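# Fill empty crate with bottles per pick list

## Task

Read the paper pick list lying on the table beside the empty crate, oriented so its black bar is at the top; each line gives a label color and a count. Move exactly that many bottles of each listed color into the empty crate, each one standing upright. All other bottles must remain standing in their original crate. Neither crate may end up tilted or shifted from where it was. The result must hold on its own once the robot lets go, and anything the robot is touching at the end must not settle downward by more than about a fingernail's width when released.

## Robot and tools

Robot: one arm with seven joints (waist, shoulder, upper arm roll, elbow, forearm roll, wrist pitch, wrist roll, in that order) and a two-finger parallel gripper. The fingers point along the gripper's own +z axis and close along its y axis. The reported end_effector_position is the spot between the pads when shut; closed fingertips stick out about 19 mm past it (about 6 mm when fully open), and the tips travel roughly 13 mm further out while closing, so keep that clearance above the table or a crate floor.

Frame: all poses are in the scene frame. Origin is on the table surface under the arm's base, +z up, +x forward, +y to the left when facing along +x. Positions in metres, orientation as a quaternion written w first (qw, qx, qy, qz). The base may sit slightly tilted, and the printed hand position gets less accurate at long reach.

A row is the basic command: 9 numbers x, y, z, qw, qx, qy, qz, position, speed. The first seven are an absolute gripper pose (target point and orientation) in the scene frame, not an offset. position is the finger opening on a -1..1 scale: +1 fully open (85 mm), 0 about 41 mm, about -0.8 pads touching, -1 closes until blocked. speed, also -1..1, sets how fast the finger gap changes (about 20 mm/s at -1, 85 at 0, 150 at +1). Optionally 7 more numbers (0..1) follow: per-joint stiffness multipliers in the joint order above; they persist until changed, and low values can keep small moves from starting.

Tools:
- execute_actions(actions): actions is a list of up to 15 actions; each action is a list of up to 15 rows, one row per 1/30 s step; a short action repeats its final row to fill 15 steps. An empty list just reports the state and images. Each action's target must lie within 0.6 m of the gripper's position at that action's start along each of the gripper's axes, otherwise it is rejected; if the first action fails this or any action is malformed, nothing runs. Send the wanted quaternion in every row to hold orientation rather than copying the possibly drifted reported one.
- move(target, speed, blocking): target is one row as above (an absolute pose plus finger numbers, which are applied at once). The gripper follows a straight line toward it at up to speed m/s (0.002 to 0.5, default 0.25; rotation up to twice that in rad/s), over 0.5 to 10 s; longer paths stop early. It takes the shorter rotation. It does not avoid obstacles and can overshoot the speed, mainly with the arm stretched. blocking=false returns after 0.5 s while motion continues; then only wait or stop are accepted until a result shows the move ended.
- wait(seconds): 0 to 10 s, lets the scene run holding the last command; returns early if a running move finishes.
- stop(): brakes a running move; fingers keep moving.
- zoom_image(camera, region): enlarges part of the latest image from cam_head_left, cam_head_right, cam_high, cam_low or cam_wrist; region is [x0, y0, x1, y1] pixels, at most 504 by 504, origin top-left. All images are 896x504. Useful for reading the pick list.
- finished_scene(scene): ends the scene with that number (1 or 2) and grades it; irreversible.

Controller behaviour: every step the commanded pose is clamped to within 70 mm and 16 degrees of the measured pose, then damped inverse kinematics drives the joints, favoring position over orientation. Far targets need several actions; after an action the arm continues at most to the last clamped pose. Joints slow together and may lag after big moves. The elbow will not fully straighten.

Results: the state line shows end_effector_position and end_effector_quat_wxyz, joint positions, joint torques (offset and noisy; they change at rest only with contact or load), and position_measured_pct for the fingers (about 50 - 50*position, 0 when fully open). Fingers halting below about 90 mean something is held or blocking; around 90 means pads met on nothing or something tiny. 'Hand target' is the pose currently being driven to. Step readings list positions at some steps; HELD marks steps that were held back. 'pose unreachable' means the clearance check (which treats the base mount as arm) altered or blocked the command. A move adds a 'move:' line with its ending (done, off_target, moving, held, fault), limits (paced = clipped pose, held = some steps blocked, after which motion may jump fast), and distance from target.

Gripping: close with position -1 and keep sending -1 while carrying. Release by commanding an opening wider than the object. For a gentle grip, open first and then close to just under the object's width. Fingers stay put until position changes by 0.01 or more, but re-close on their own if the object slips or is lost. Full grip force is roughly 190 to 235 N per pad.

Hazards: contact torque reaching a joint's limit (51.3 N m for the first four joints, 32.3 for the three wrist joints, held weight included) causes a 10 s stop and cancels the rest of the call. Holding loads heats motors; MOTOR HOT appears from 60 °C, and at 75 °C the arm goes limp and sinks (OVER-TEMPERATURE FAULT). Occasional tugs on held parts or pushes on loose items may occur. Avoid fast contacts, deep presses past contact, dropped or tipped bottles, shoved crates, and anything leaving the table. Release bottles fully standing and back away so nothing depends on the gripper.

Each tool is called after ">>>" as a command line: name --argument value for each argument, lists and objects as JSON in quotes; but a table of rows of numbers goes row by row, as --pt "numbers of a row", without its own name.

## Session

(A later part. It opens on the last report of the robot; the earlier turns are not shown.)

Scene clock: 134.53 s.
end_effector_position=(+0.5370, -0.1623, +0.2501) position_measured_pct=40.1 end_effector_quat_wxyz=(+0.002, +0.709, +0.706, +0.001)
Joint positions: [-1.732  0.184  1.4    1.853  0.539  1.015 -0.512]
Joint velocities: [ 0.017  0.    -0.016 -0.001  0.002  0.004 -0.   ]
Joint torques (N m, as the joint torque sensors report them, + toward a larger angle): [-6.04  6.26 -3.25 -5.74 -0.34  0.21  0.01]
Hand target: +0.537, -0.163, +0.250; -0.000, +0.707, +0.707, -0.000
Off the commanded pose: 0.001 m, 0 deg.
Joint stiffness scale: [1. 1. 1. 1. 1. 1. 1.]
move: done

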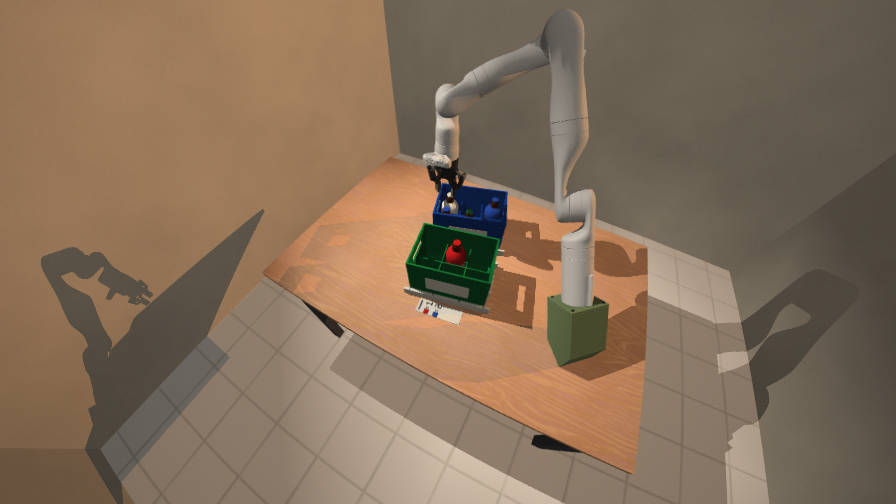

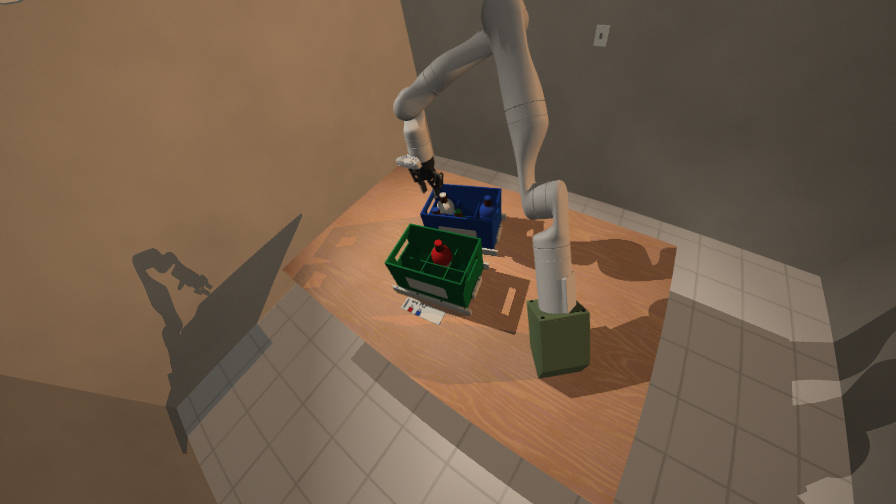

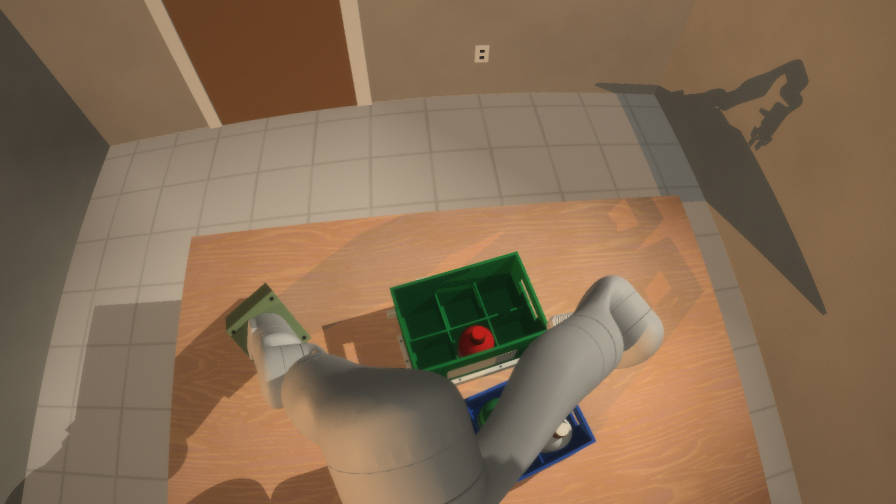

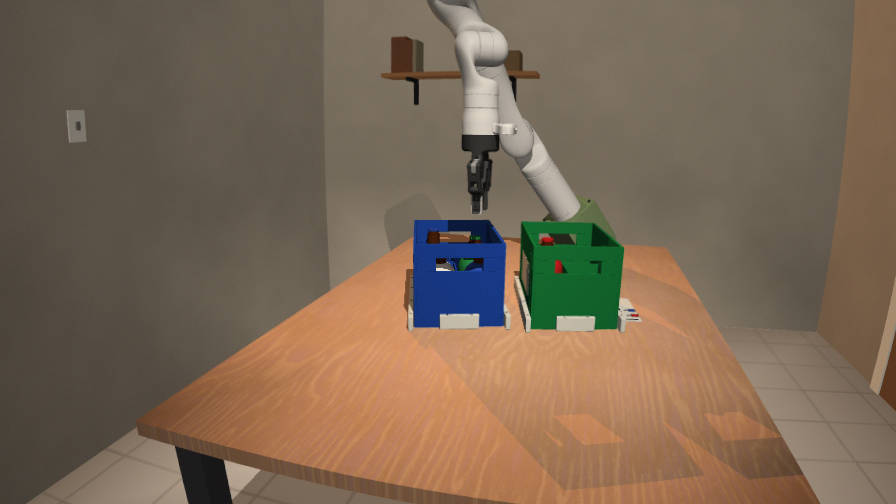

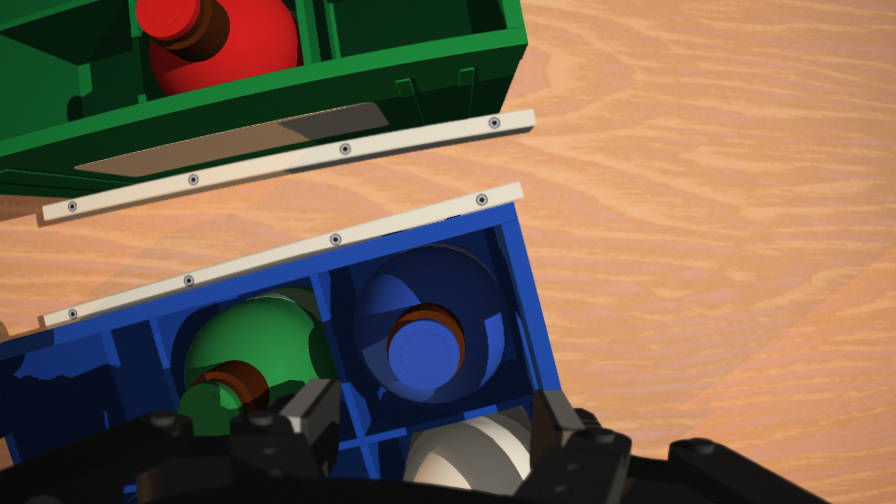

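>>> move --target '[0.533,-0.147,0.15,0,0.707,0.707,0,0.1,0]' --speed 0.06

>>> move --target '[0.533,-0.147,0.15,0,0.707,0.707,0,-1,0]'

>>> move --target '[0.533,-0.147,0.37,0,0.707,0.707,0,-1,0]' --speed 0.15

>>> move --target '[0.513,-0.004,0.34,0,0.707,0.707,0,-1,0]' --speed 0.12

Scene clock: 144.03 s.
end_effector_position=(+0.5299, -0.1458, +0.1515) position_measured_pct=45.2 end_effector_quat_wxyz=(-0.004, +0.709, +0.706, -0.002)
Joint positions: [-1.241  0.376  1.119  1.968  0.401  0.652 -0.413]
Joint velocities: [ 0.013  0.    -0.012 -0.004  0.    -0.    -0.   ]
Joint torques (N m, as the joint torque sensors report them, + toward a larger angle): [-2.76  2.06 -2.5  -2.39 -0.75 -2.71  0.3 ]
Hand target: +0.533, -0.147, +0.149; -0.001, +0.707, +0.708, -0.000
Off the commanded pose: 0.004 m, 1 deg.
Joint stiffness scale: [1. 1. 1. 1. 1. 1. 1.]
move: off_target

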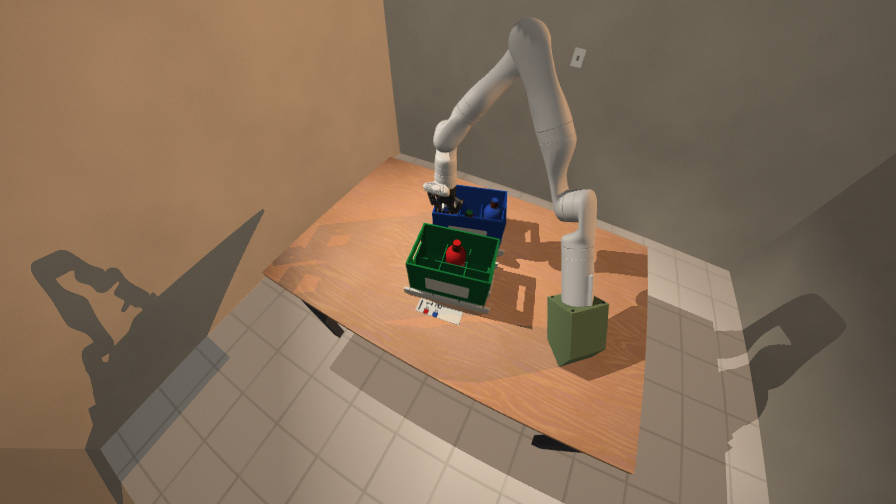

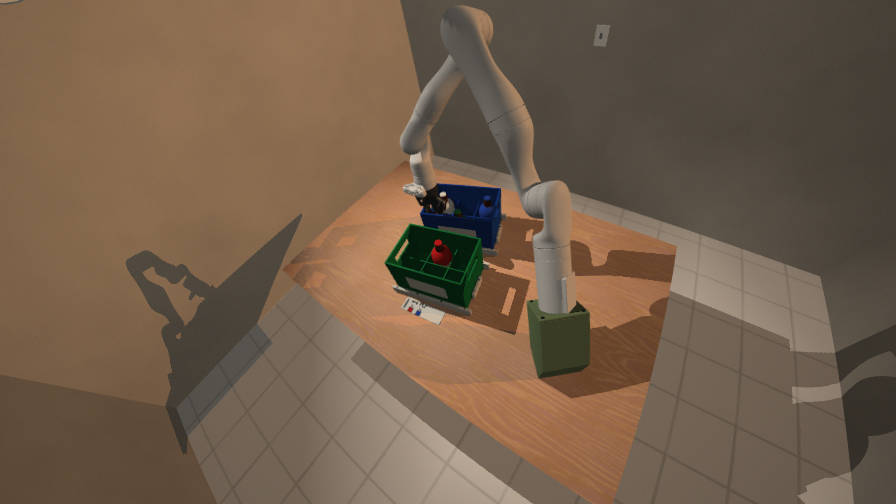

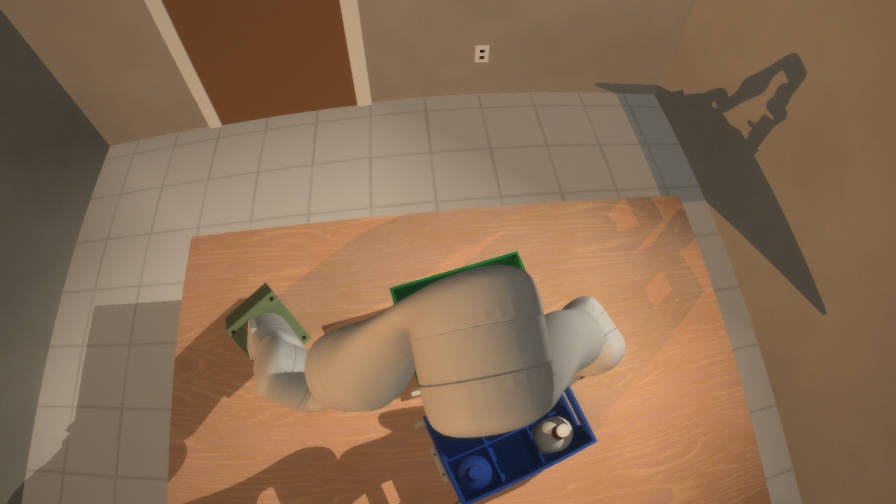

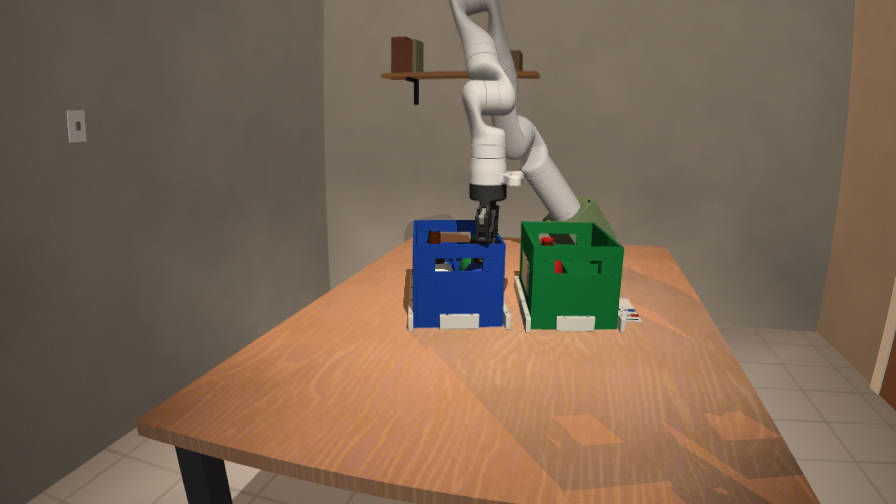

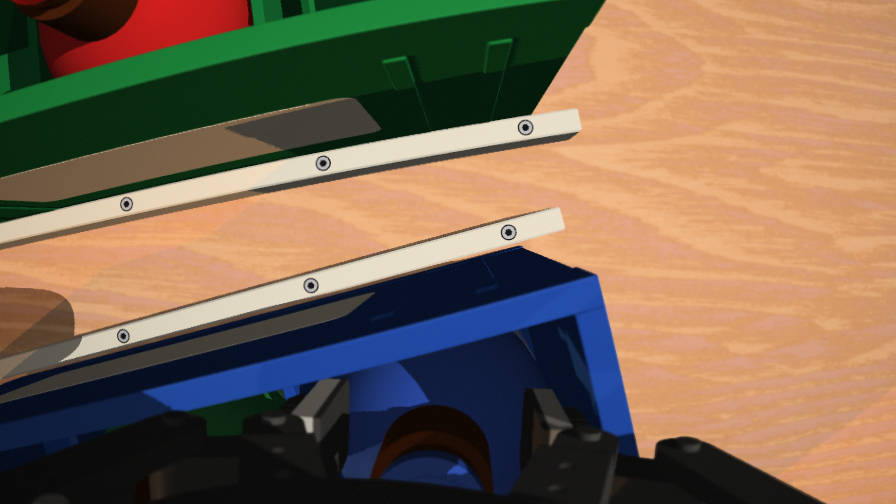

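Scene clock: 144.73 s.
end_effector_position=(+0.5307, -0.1452, +0.1521) position_measured_pct=66.3 end_effector_quat_wxyz=(-0.004, +0.708, +0.706, -0.001)
Joint positions: [-1.242  0.374  1.118  1.967  0.401  0.653 -0.413]
Joint velocities: [ 0.  0. -0. -0.  0. -0.  0.]
Joint torques (N m, as the joint torque sensors report them, + toward a larger angle): [-0.31  1.26 -0.51 -1.38 -0.07 -3.19  0.35]
Hand target: +0.533, -0.147, +0.150; -0.000, +0.707, +0.707, -0.000
Off the commanded pose: 0.004 m, 0 deg.
Joint stiffness scale: [1. 1. 1. 1. 1. 1. 1.]
move: off_target

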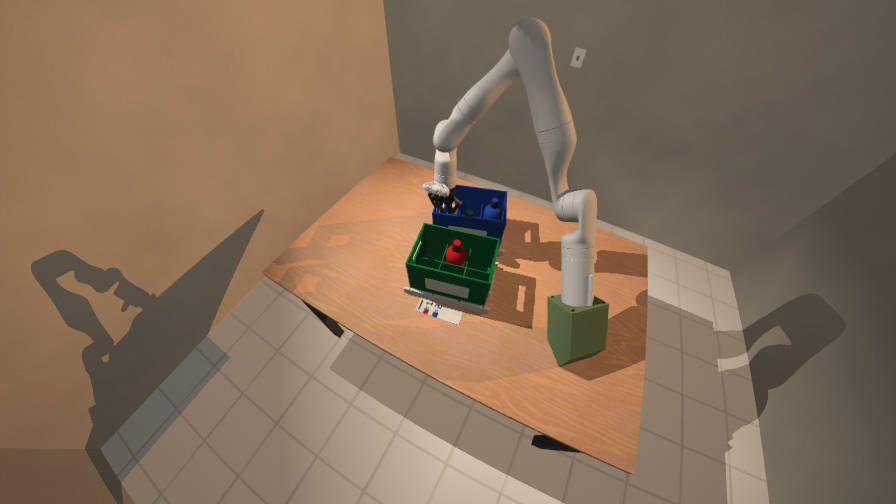

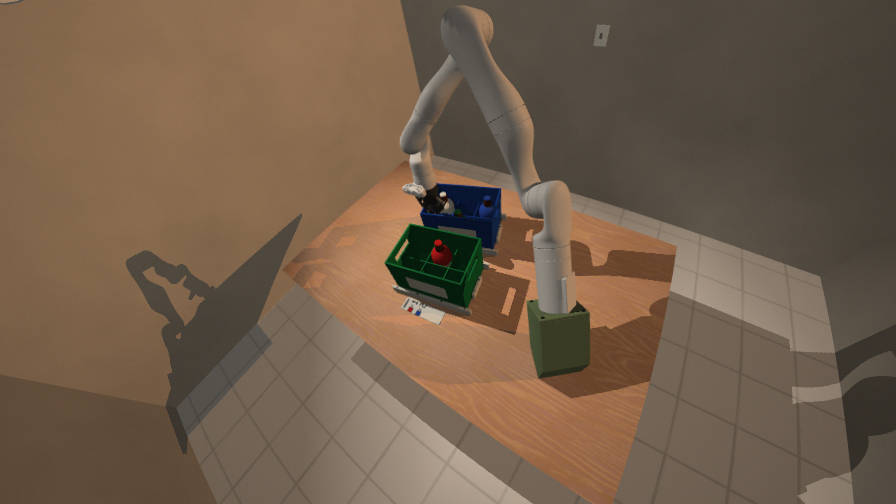

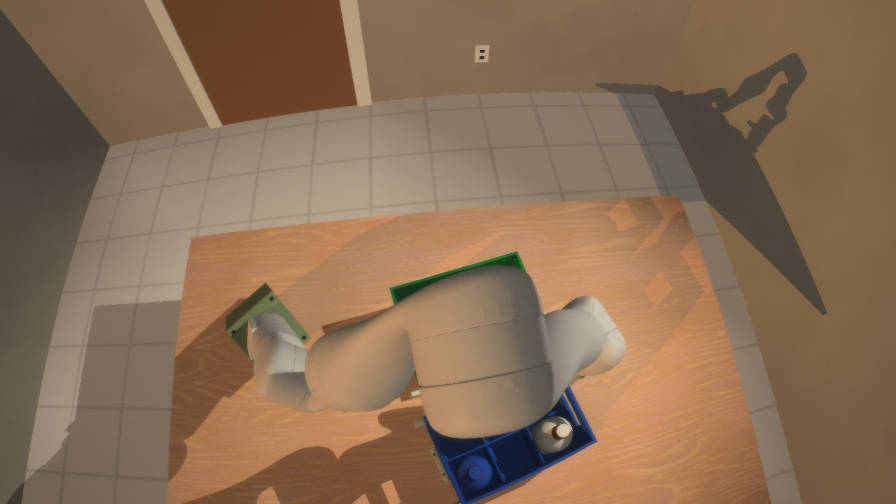

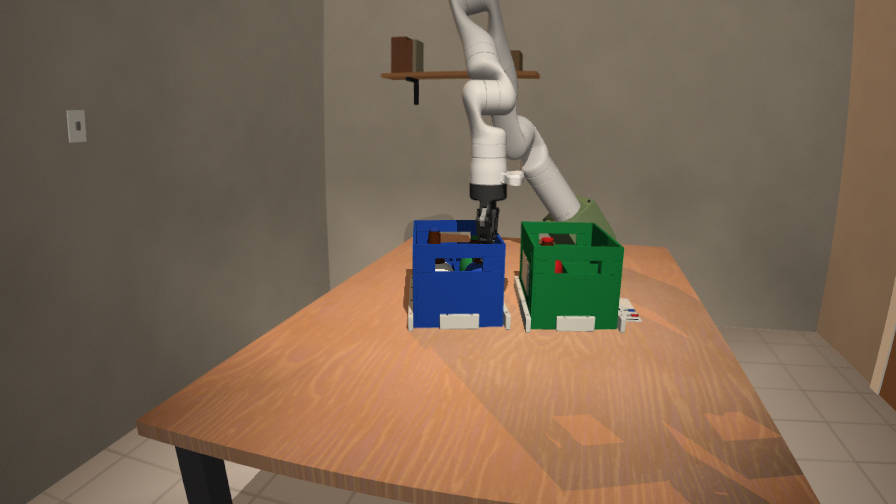

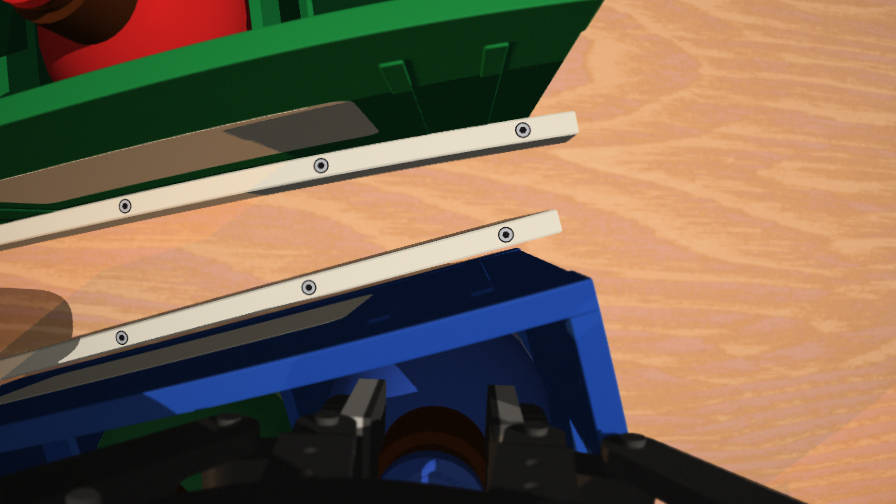

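Scene clock: 146.60 s.
end_effector_position=(+0.5316, -0.1458, +0.3698) position_measured_pct=66.3 end_effector_quat_wxyz=(+0.000, +0.704, +0.710, -0.001)
Joint positions: [-1.931 -0.034  1.091  1.643  0.728  1.572 -0.765]
Joint velocities: [-0.    -0.017 -0.015 -0.     0.001  0.003 -0.003]
Joint torques (N m, as the joint torque sensors report them, + toward a larger angle): [-7.02 11.01 -6.78 -7.34 -0.29  0.07  0.15]
Hand target: +0.533, -0.147, +0.371; +0.001, +0.708, +0.706, +0.001
Off the commanded pose: 0.002 m, 1 deg.
Joint stiffness scale: [1. 1. 1. 1. 1. 1. 1.]
move: done

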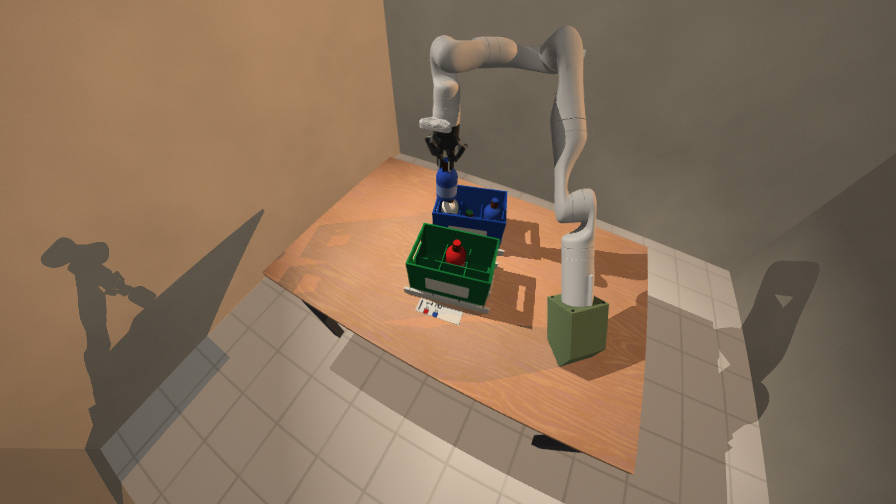

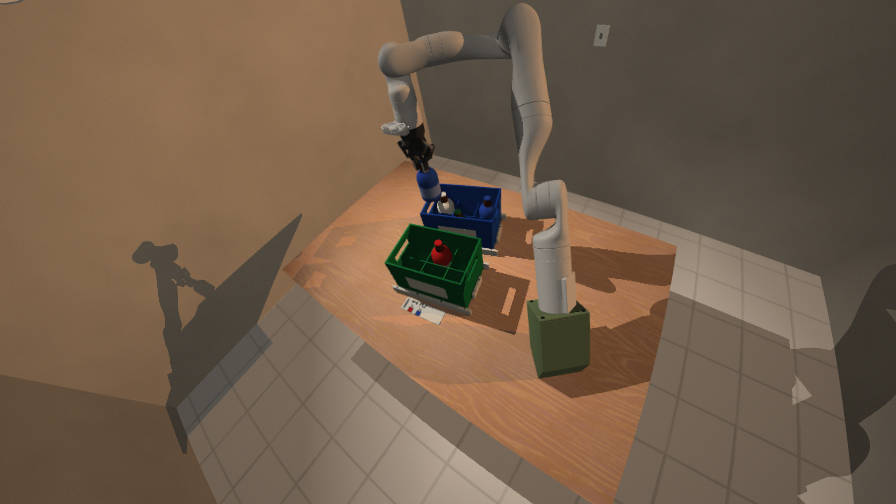

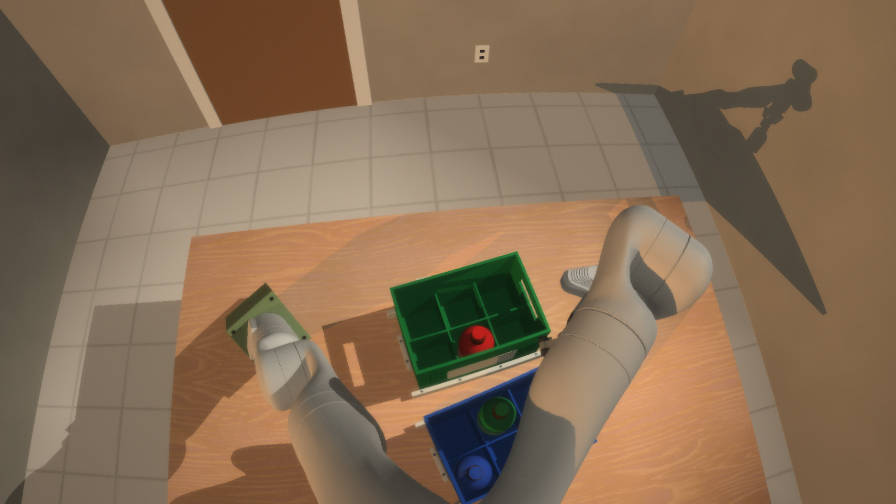

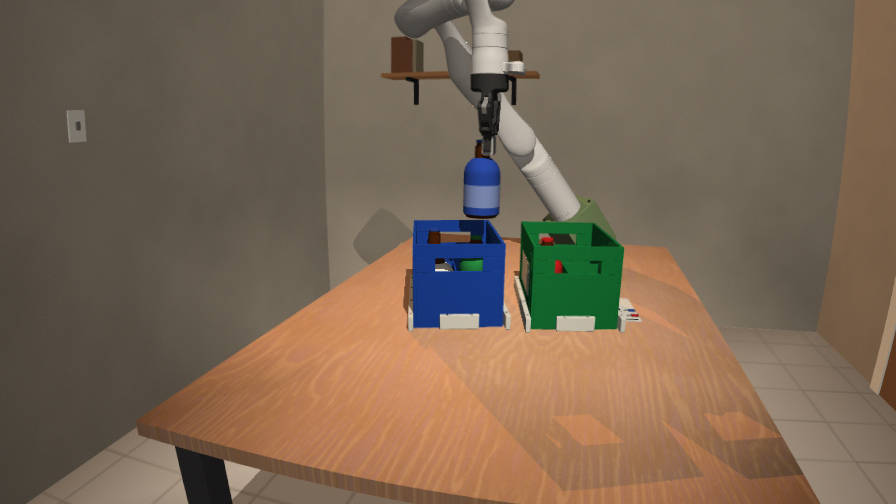

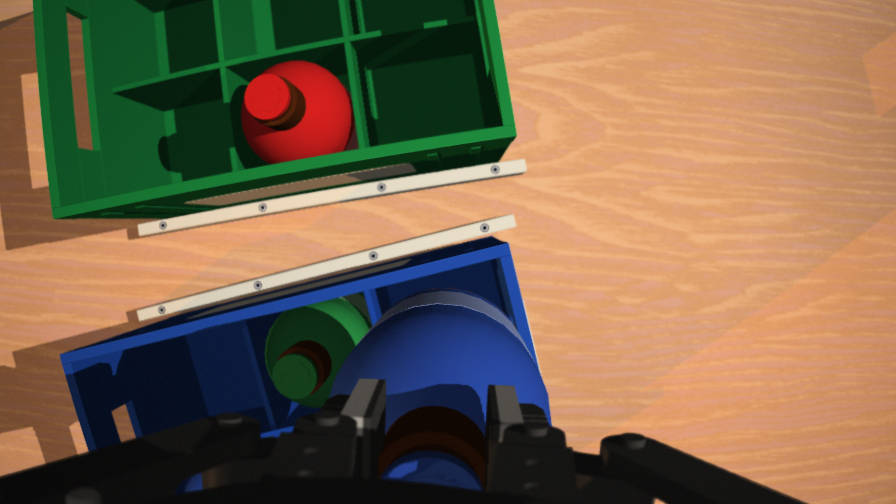

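Scene clock: 148.23 s.
end_effector_position=(+0.5123, -0.0052, +0.3402) position_measured_pct=66.3 end_effector_quat_wxyz=(+0.001, +0.704, +0.710, -0.001)
Joint positions: [-1.75   0.381  1.058  1.695  0.391  1.245 -0.76 ]
Joint velocities: [ 0.007  0.012 -0.002  0.    -0.    -0.    -0.   ]
Joint torques (N m, as the joint torque sensors report them, + toward a larger angle): [-9.82  0.24 -3.31 -8.88 -0.23  0.19  0.09]
Hand target: +0.513, -0.003, +0.339; -0.000, +0.706, +0.708, -0.000
Off the commanded pose: 0.001 m, 1 deg.
Joint stiffness scale: [1. 1. 1. 1. 1. 1. 1.]
move: done

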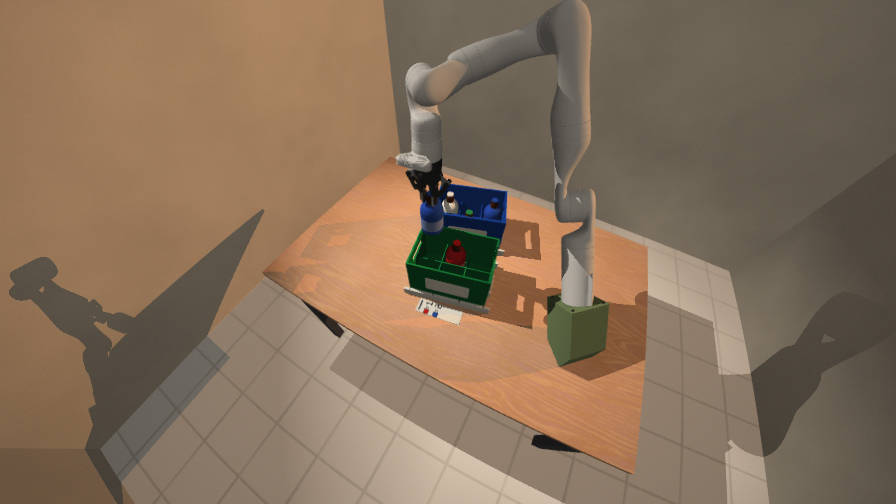

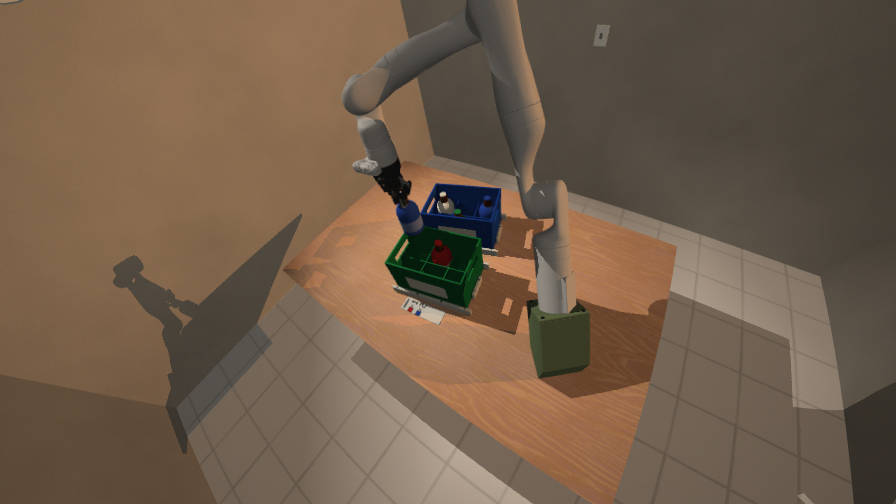

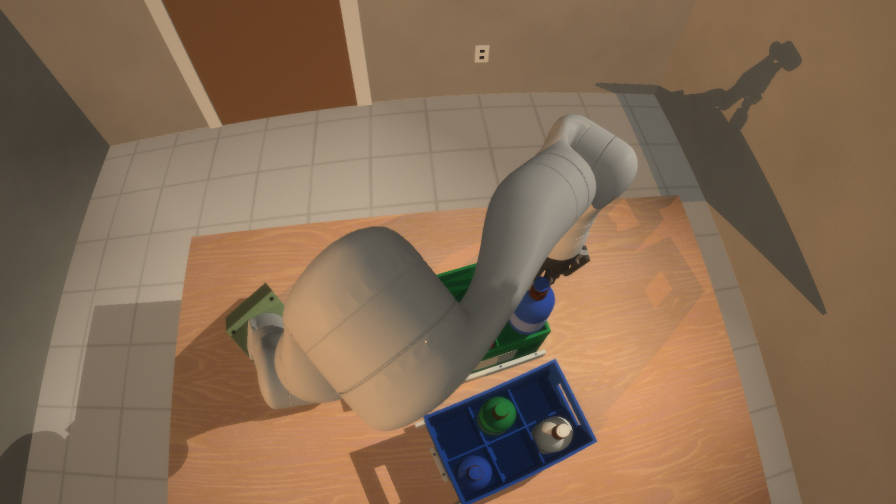

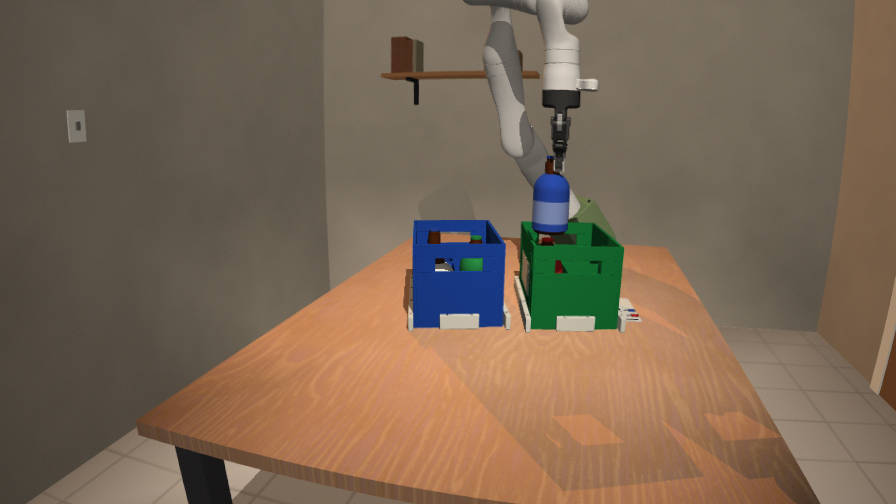

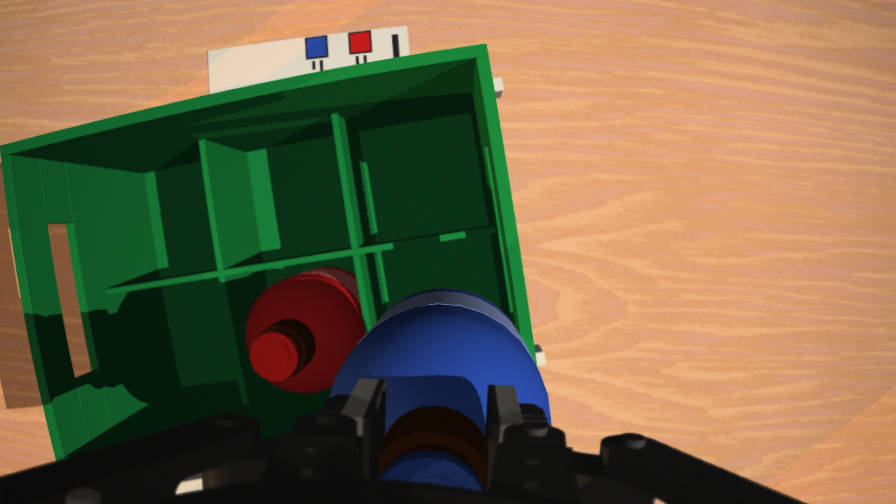

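>>> move --target '[0.508,0.004,0.25,0,0.707,0.707,0,-1,0]' --speed 0.04

Scene clock: 160.20 s.
end_effector_position=(+0.5098, +0.0033, +0.2520) position_measured_pct=66.3 end_effector_quat_wxyz=(+0.001, +0.707, +0.707, +0.001)
Joint positions: [-1.574  0.472  1.006  1.851  0.371  0.952 -0.76 ]
Joint velocities: [ 0.009  0.001 -0.007 -0.     0.     0.    -0.   ]
Joint torques (N m, as the joint torque sensors report them, + toward a larger angle): [-10.8   -3.31  -2.43  -7.77  -0.24   0.19   0.09]
Hand target: +0.508, +0.004, +0.250; -0.000, +0.707, +0.707, -0.000
Off the commanded pose: 0.003 m, 0 deg.
Joint stiffness scale: [1. 1. 1. 1. 1. 1. 1.]
move: done

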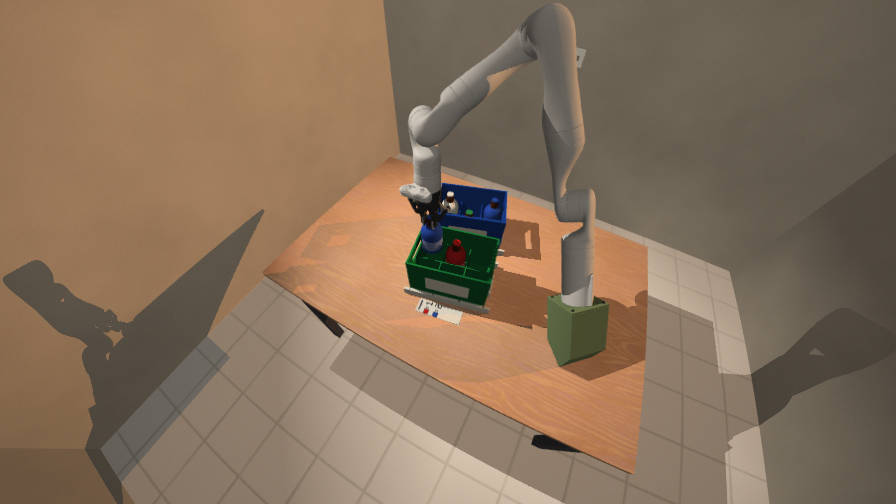

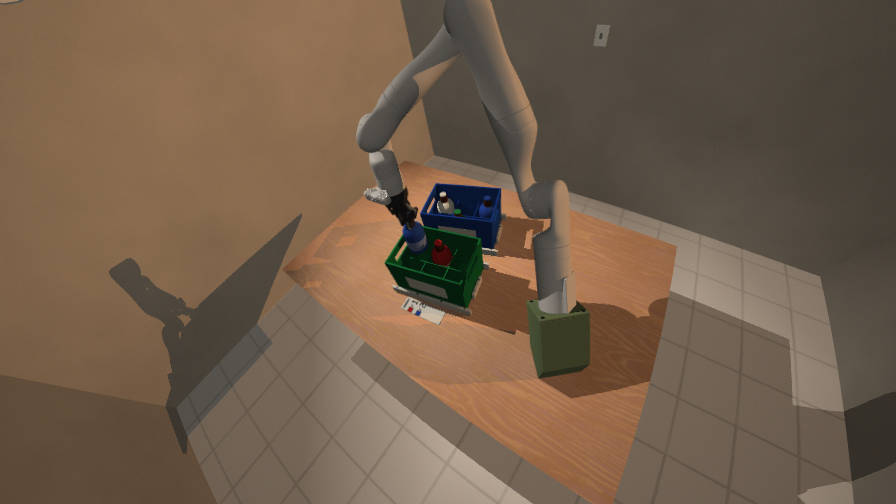

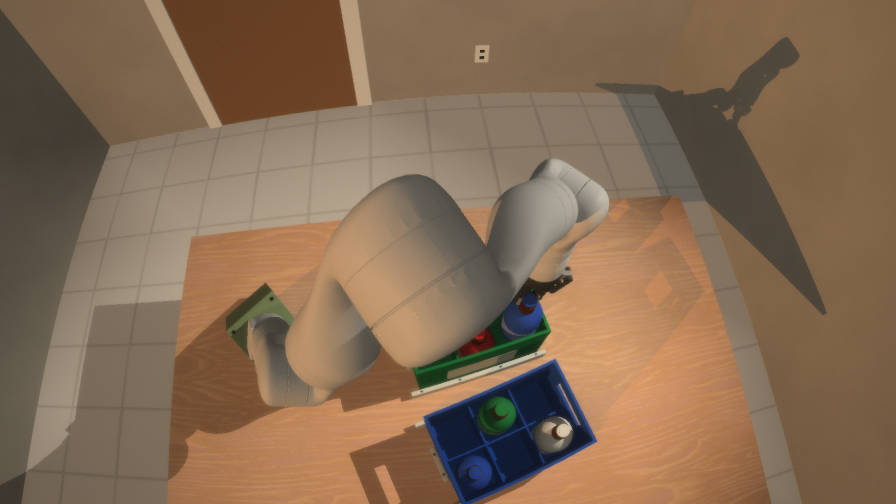

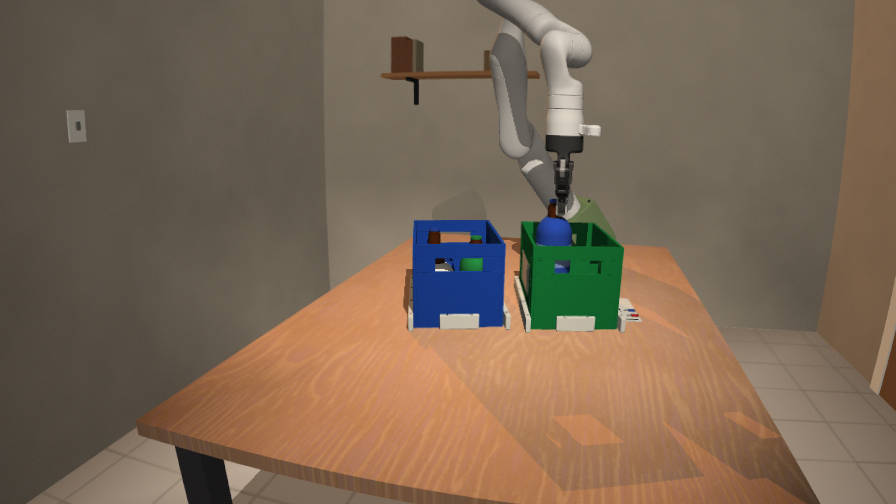

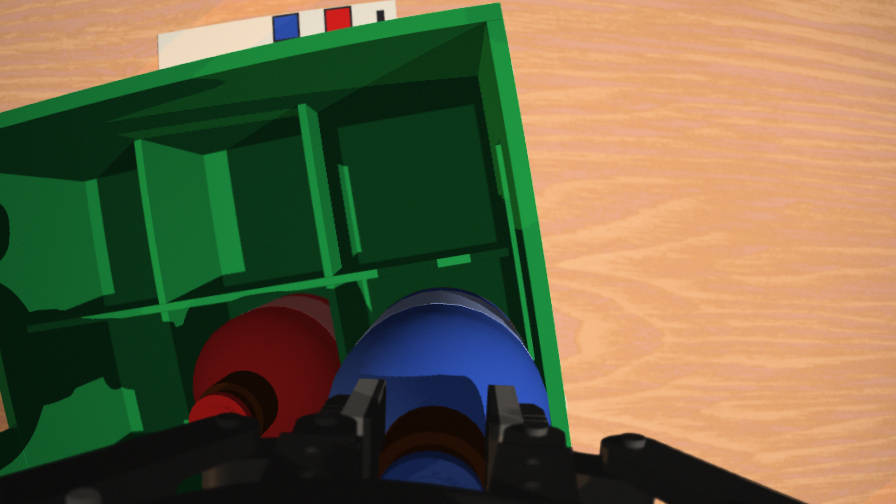

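Looks clear.

>>> move --target '[0.508,0.004,0.21,0,0.707,0.707,0,-1,0]' --speed 0.02

Scene clock: 165.00 s.
end_effector_position=(+0.5095, +0.0039, +0.2122) position_measured_pct=66.3 end_effector_quat_wxyz=(+0.000, +0.708, +0.706, +0.001)
Joint positions: [-1.472  0.517  0.962  1.902  0.371  0.827 -0.76 ]
Joint velocities: [ 0.008  0.001 -0.006  0.     0.    -0.    -0.   ]
Joint torques (N m, as the joint torque sensors report them, + toward a larger angle): [-11.02  -5.1   -2.18  -6.87  -0.3    0.18   0.12]
Hand target: +0.508, +0.004, +0.210; -0.000, +0.707, +0.707, -0.000
Off the commanded pose: 0.003 m, 0 deg.
Joint stiffness scale: [1. 1. 1. 1. 1. 1. 1.]
move: done

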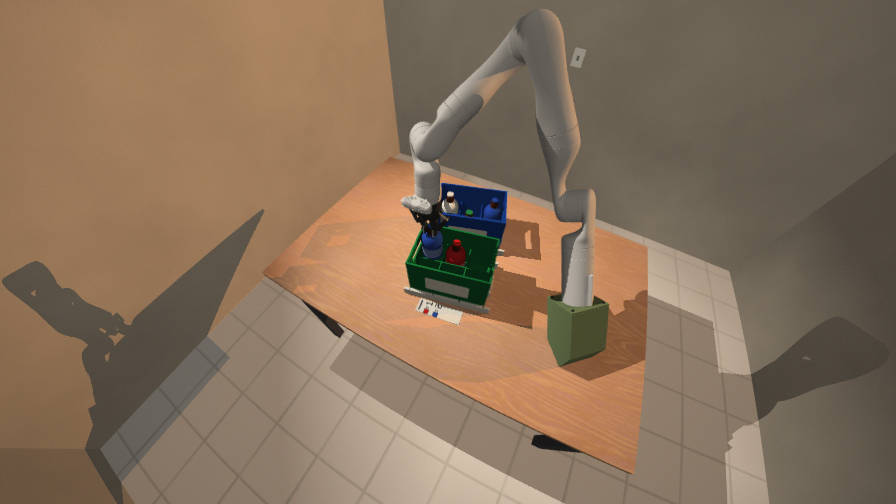

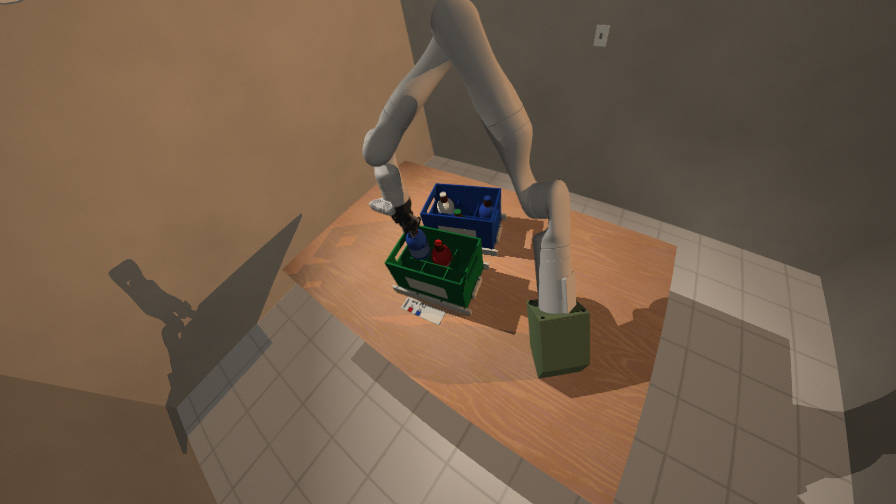

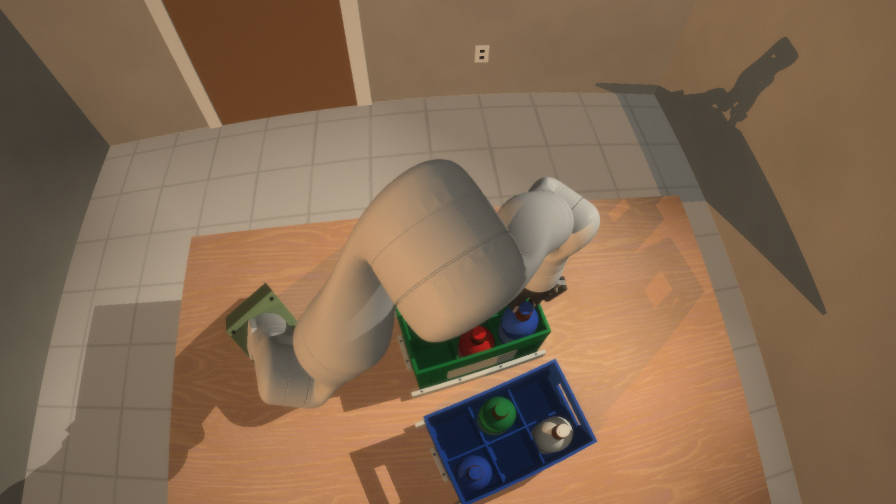

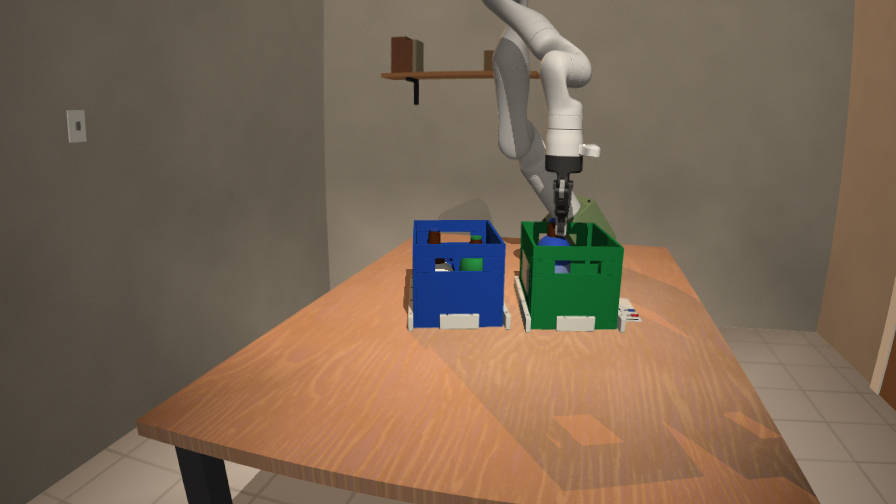

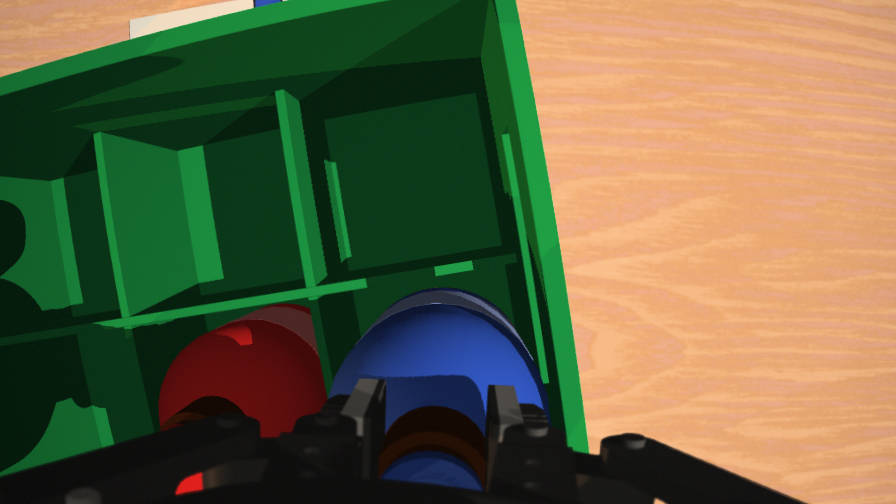

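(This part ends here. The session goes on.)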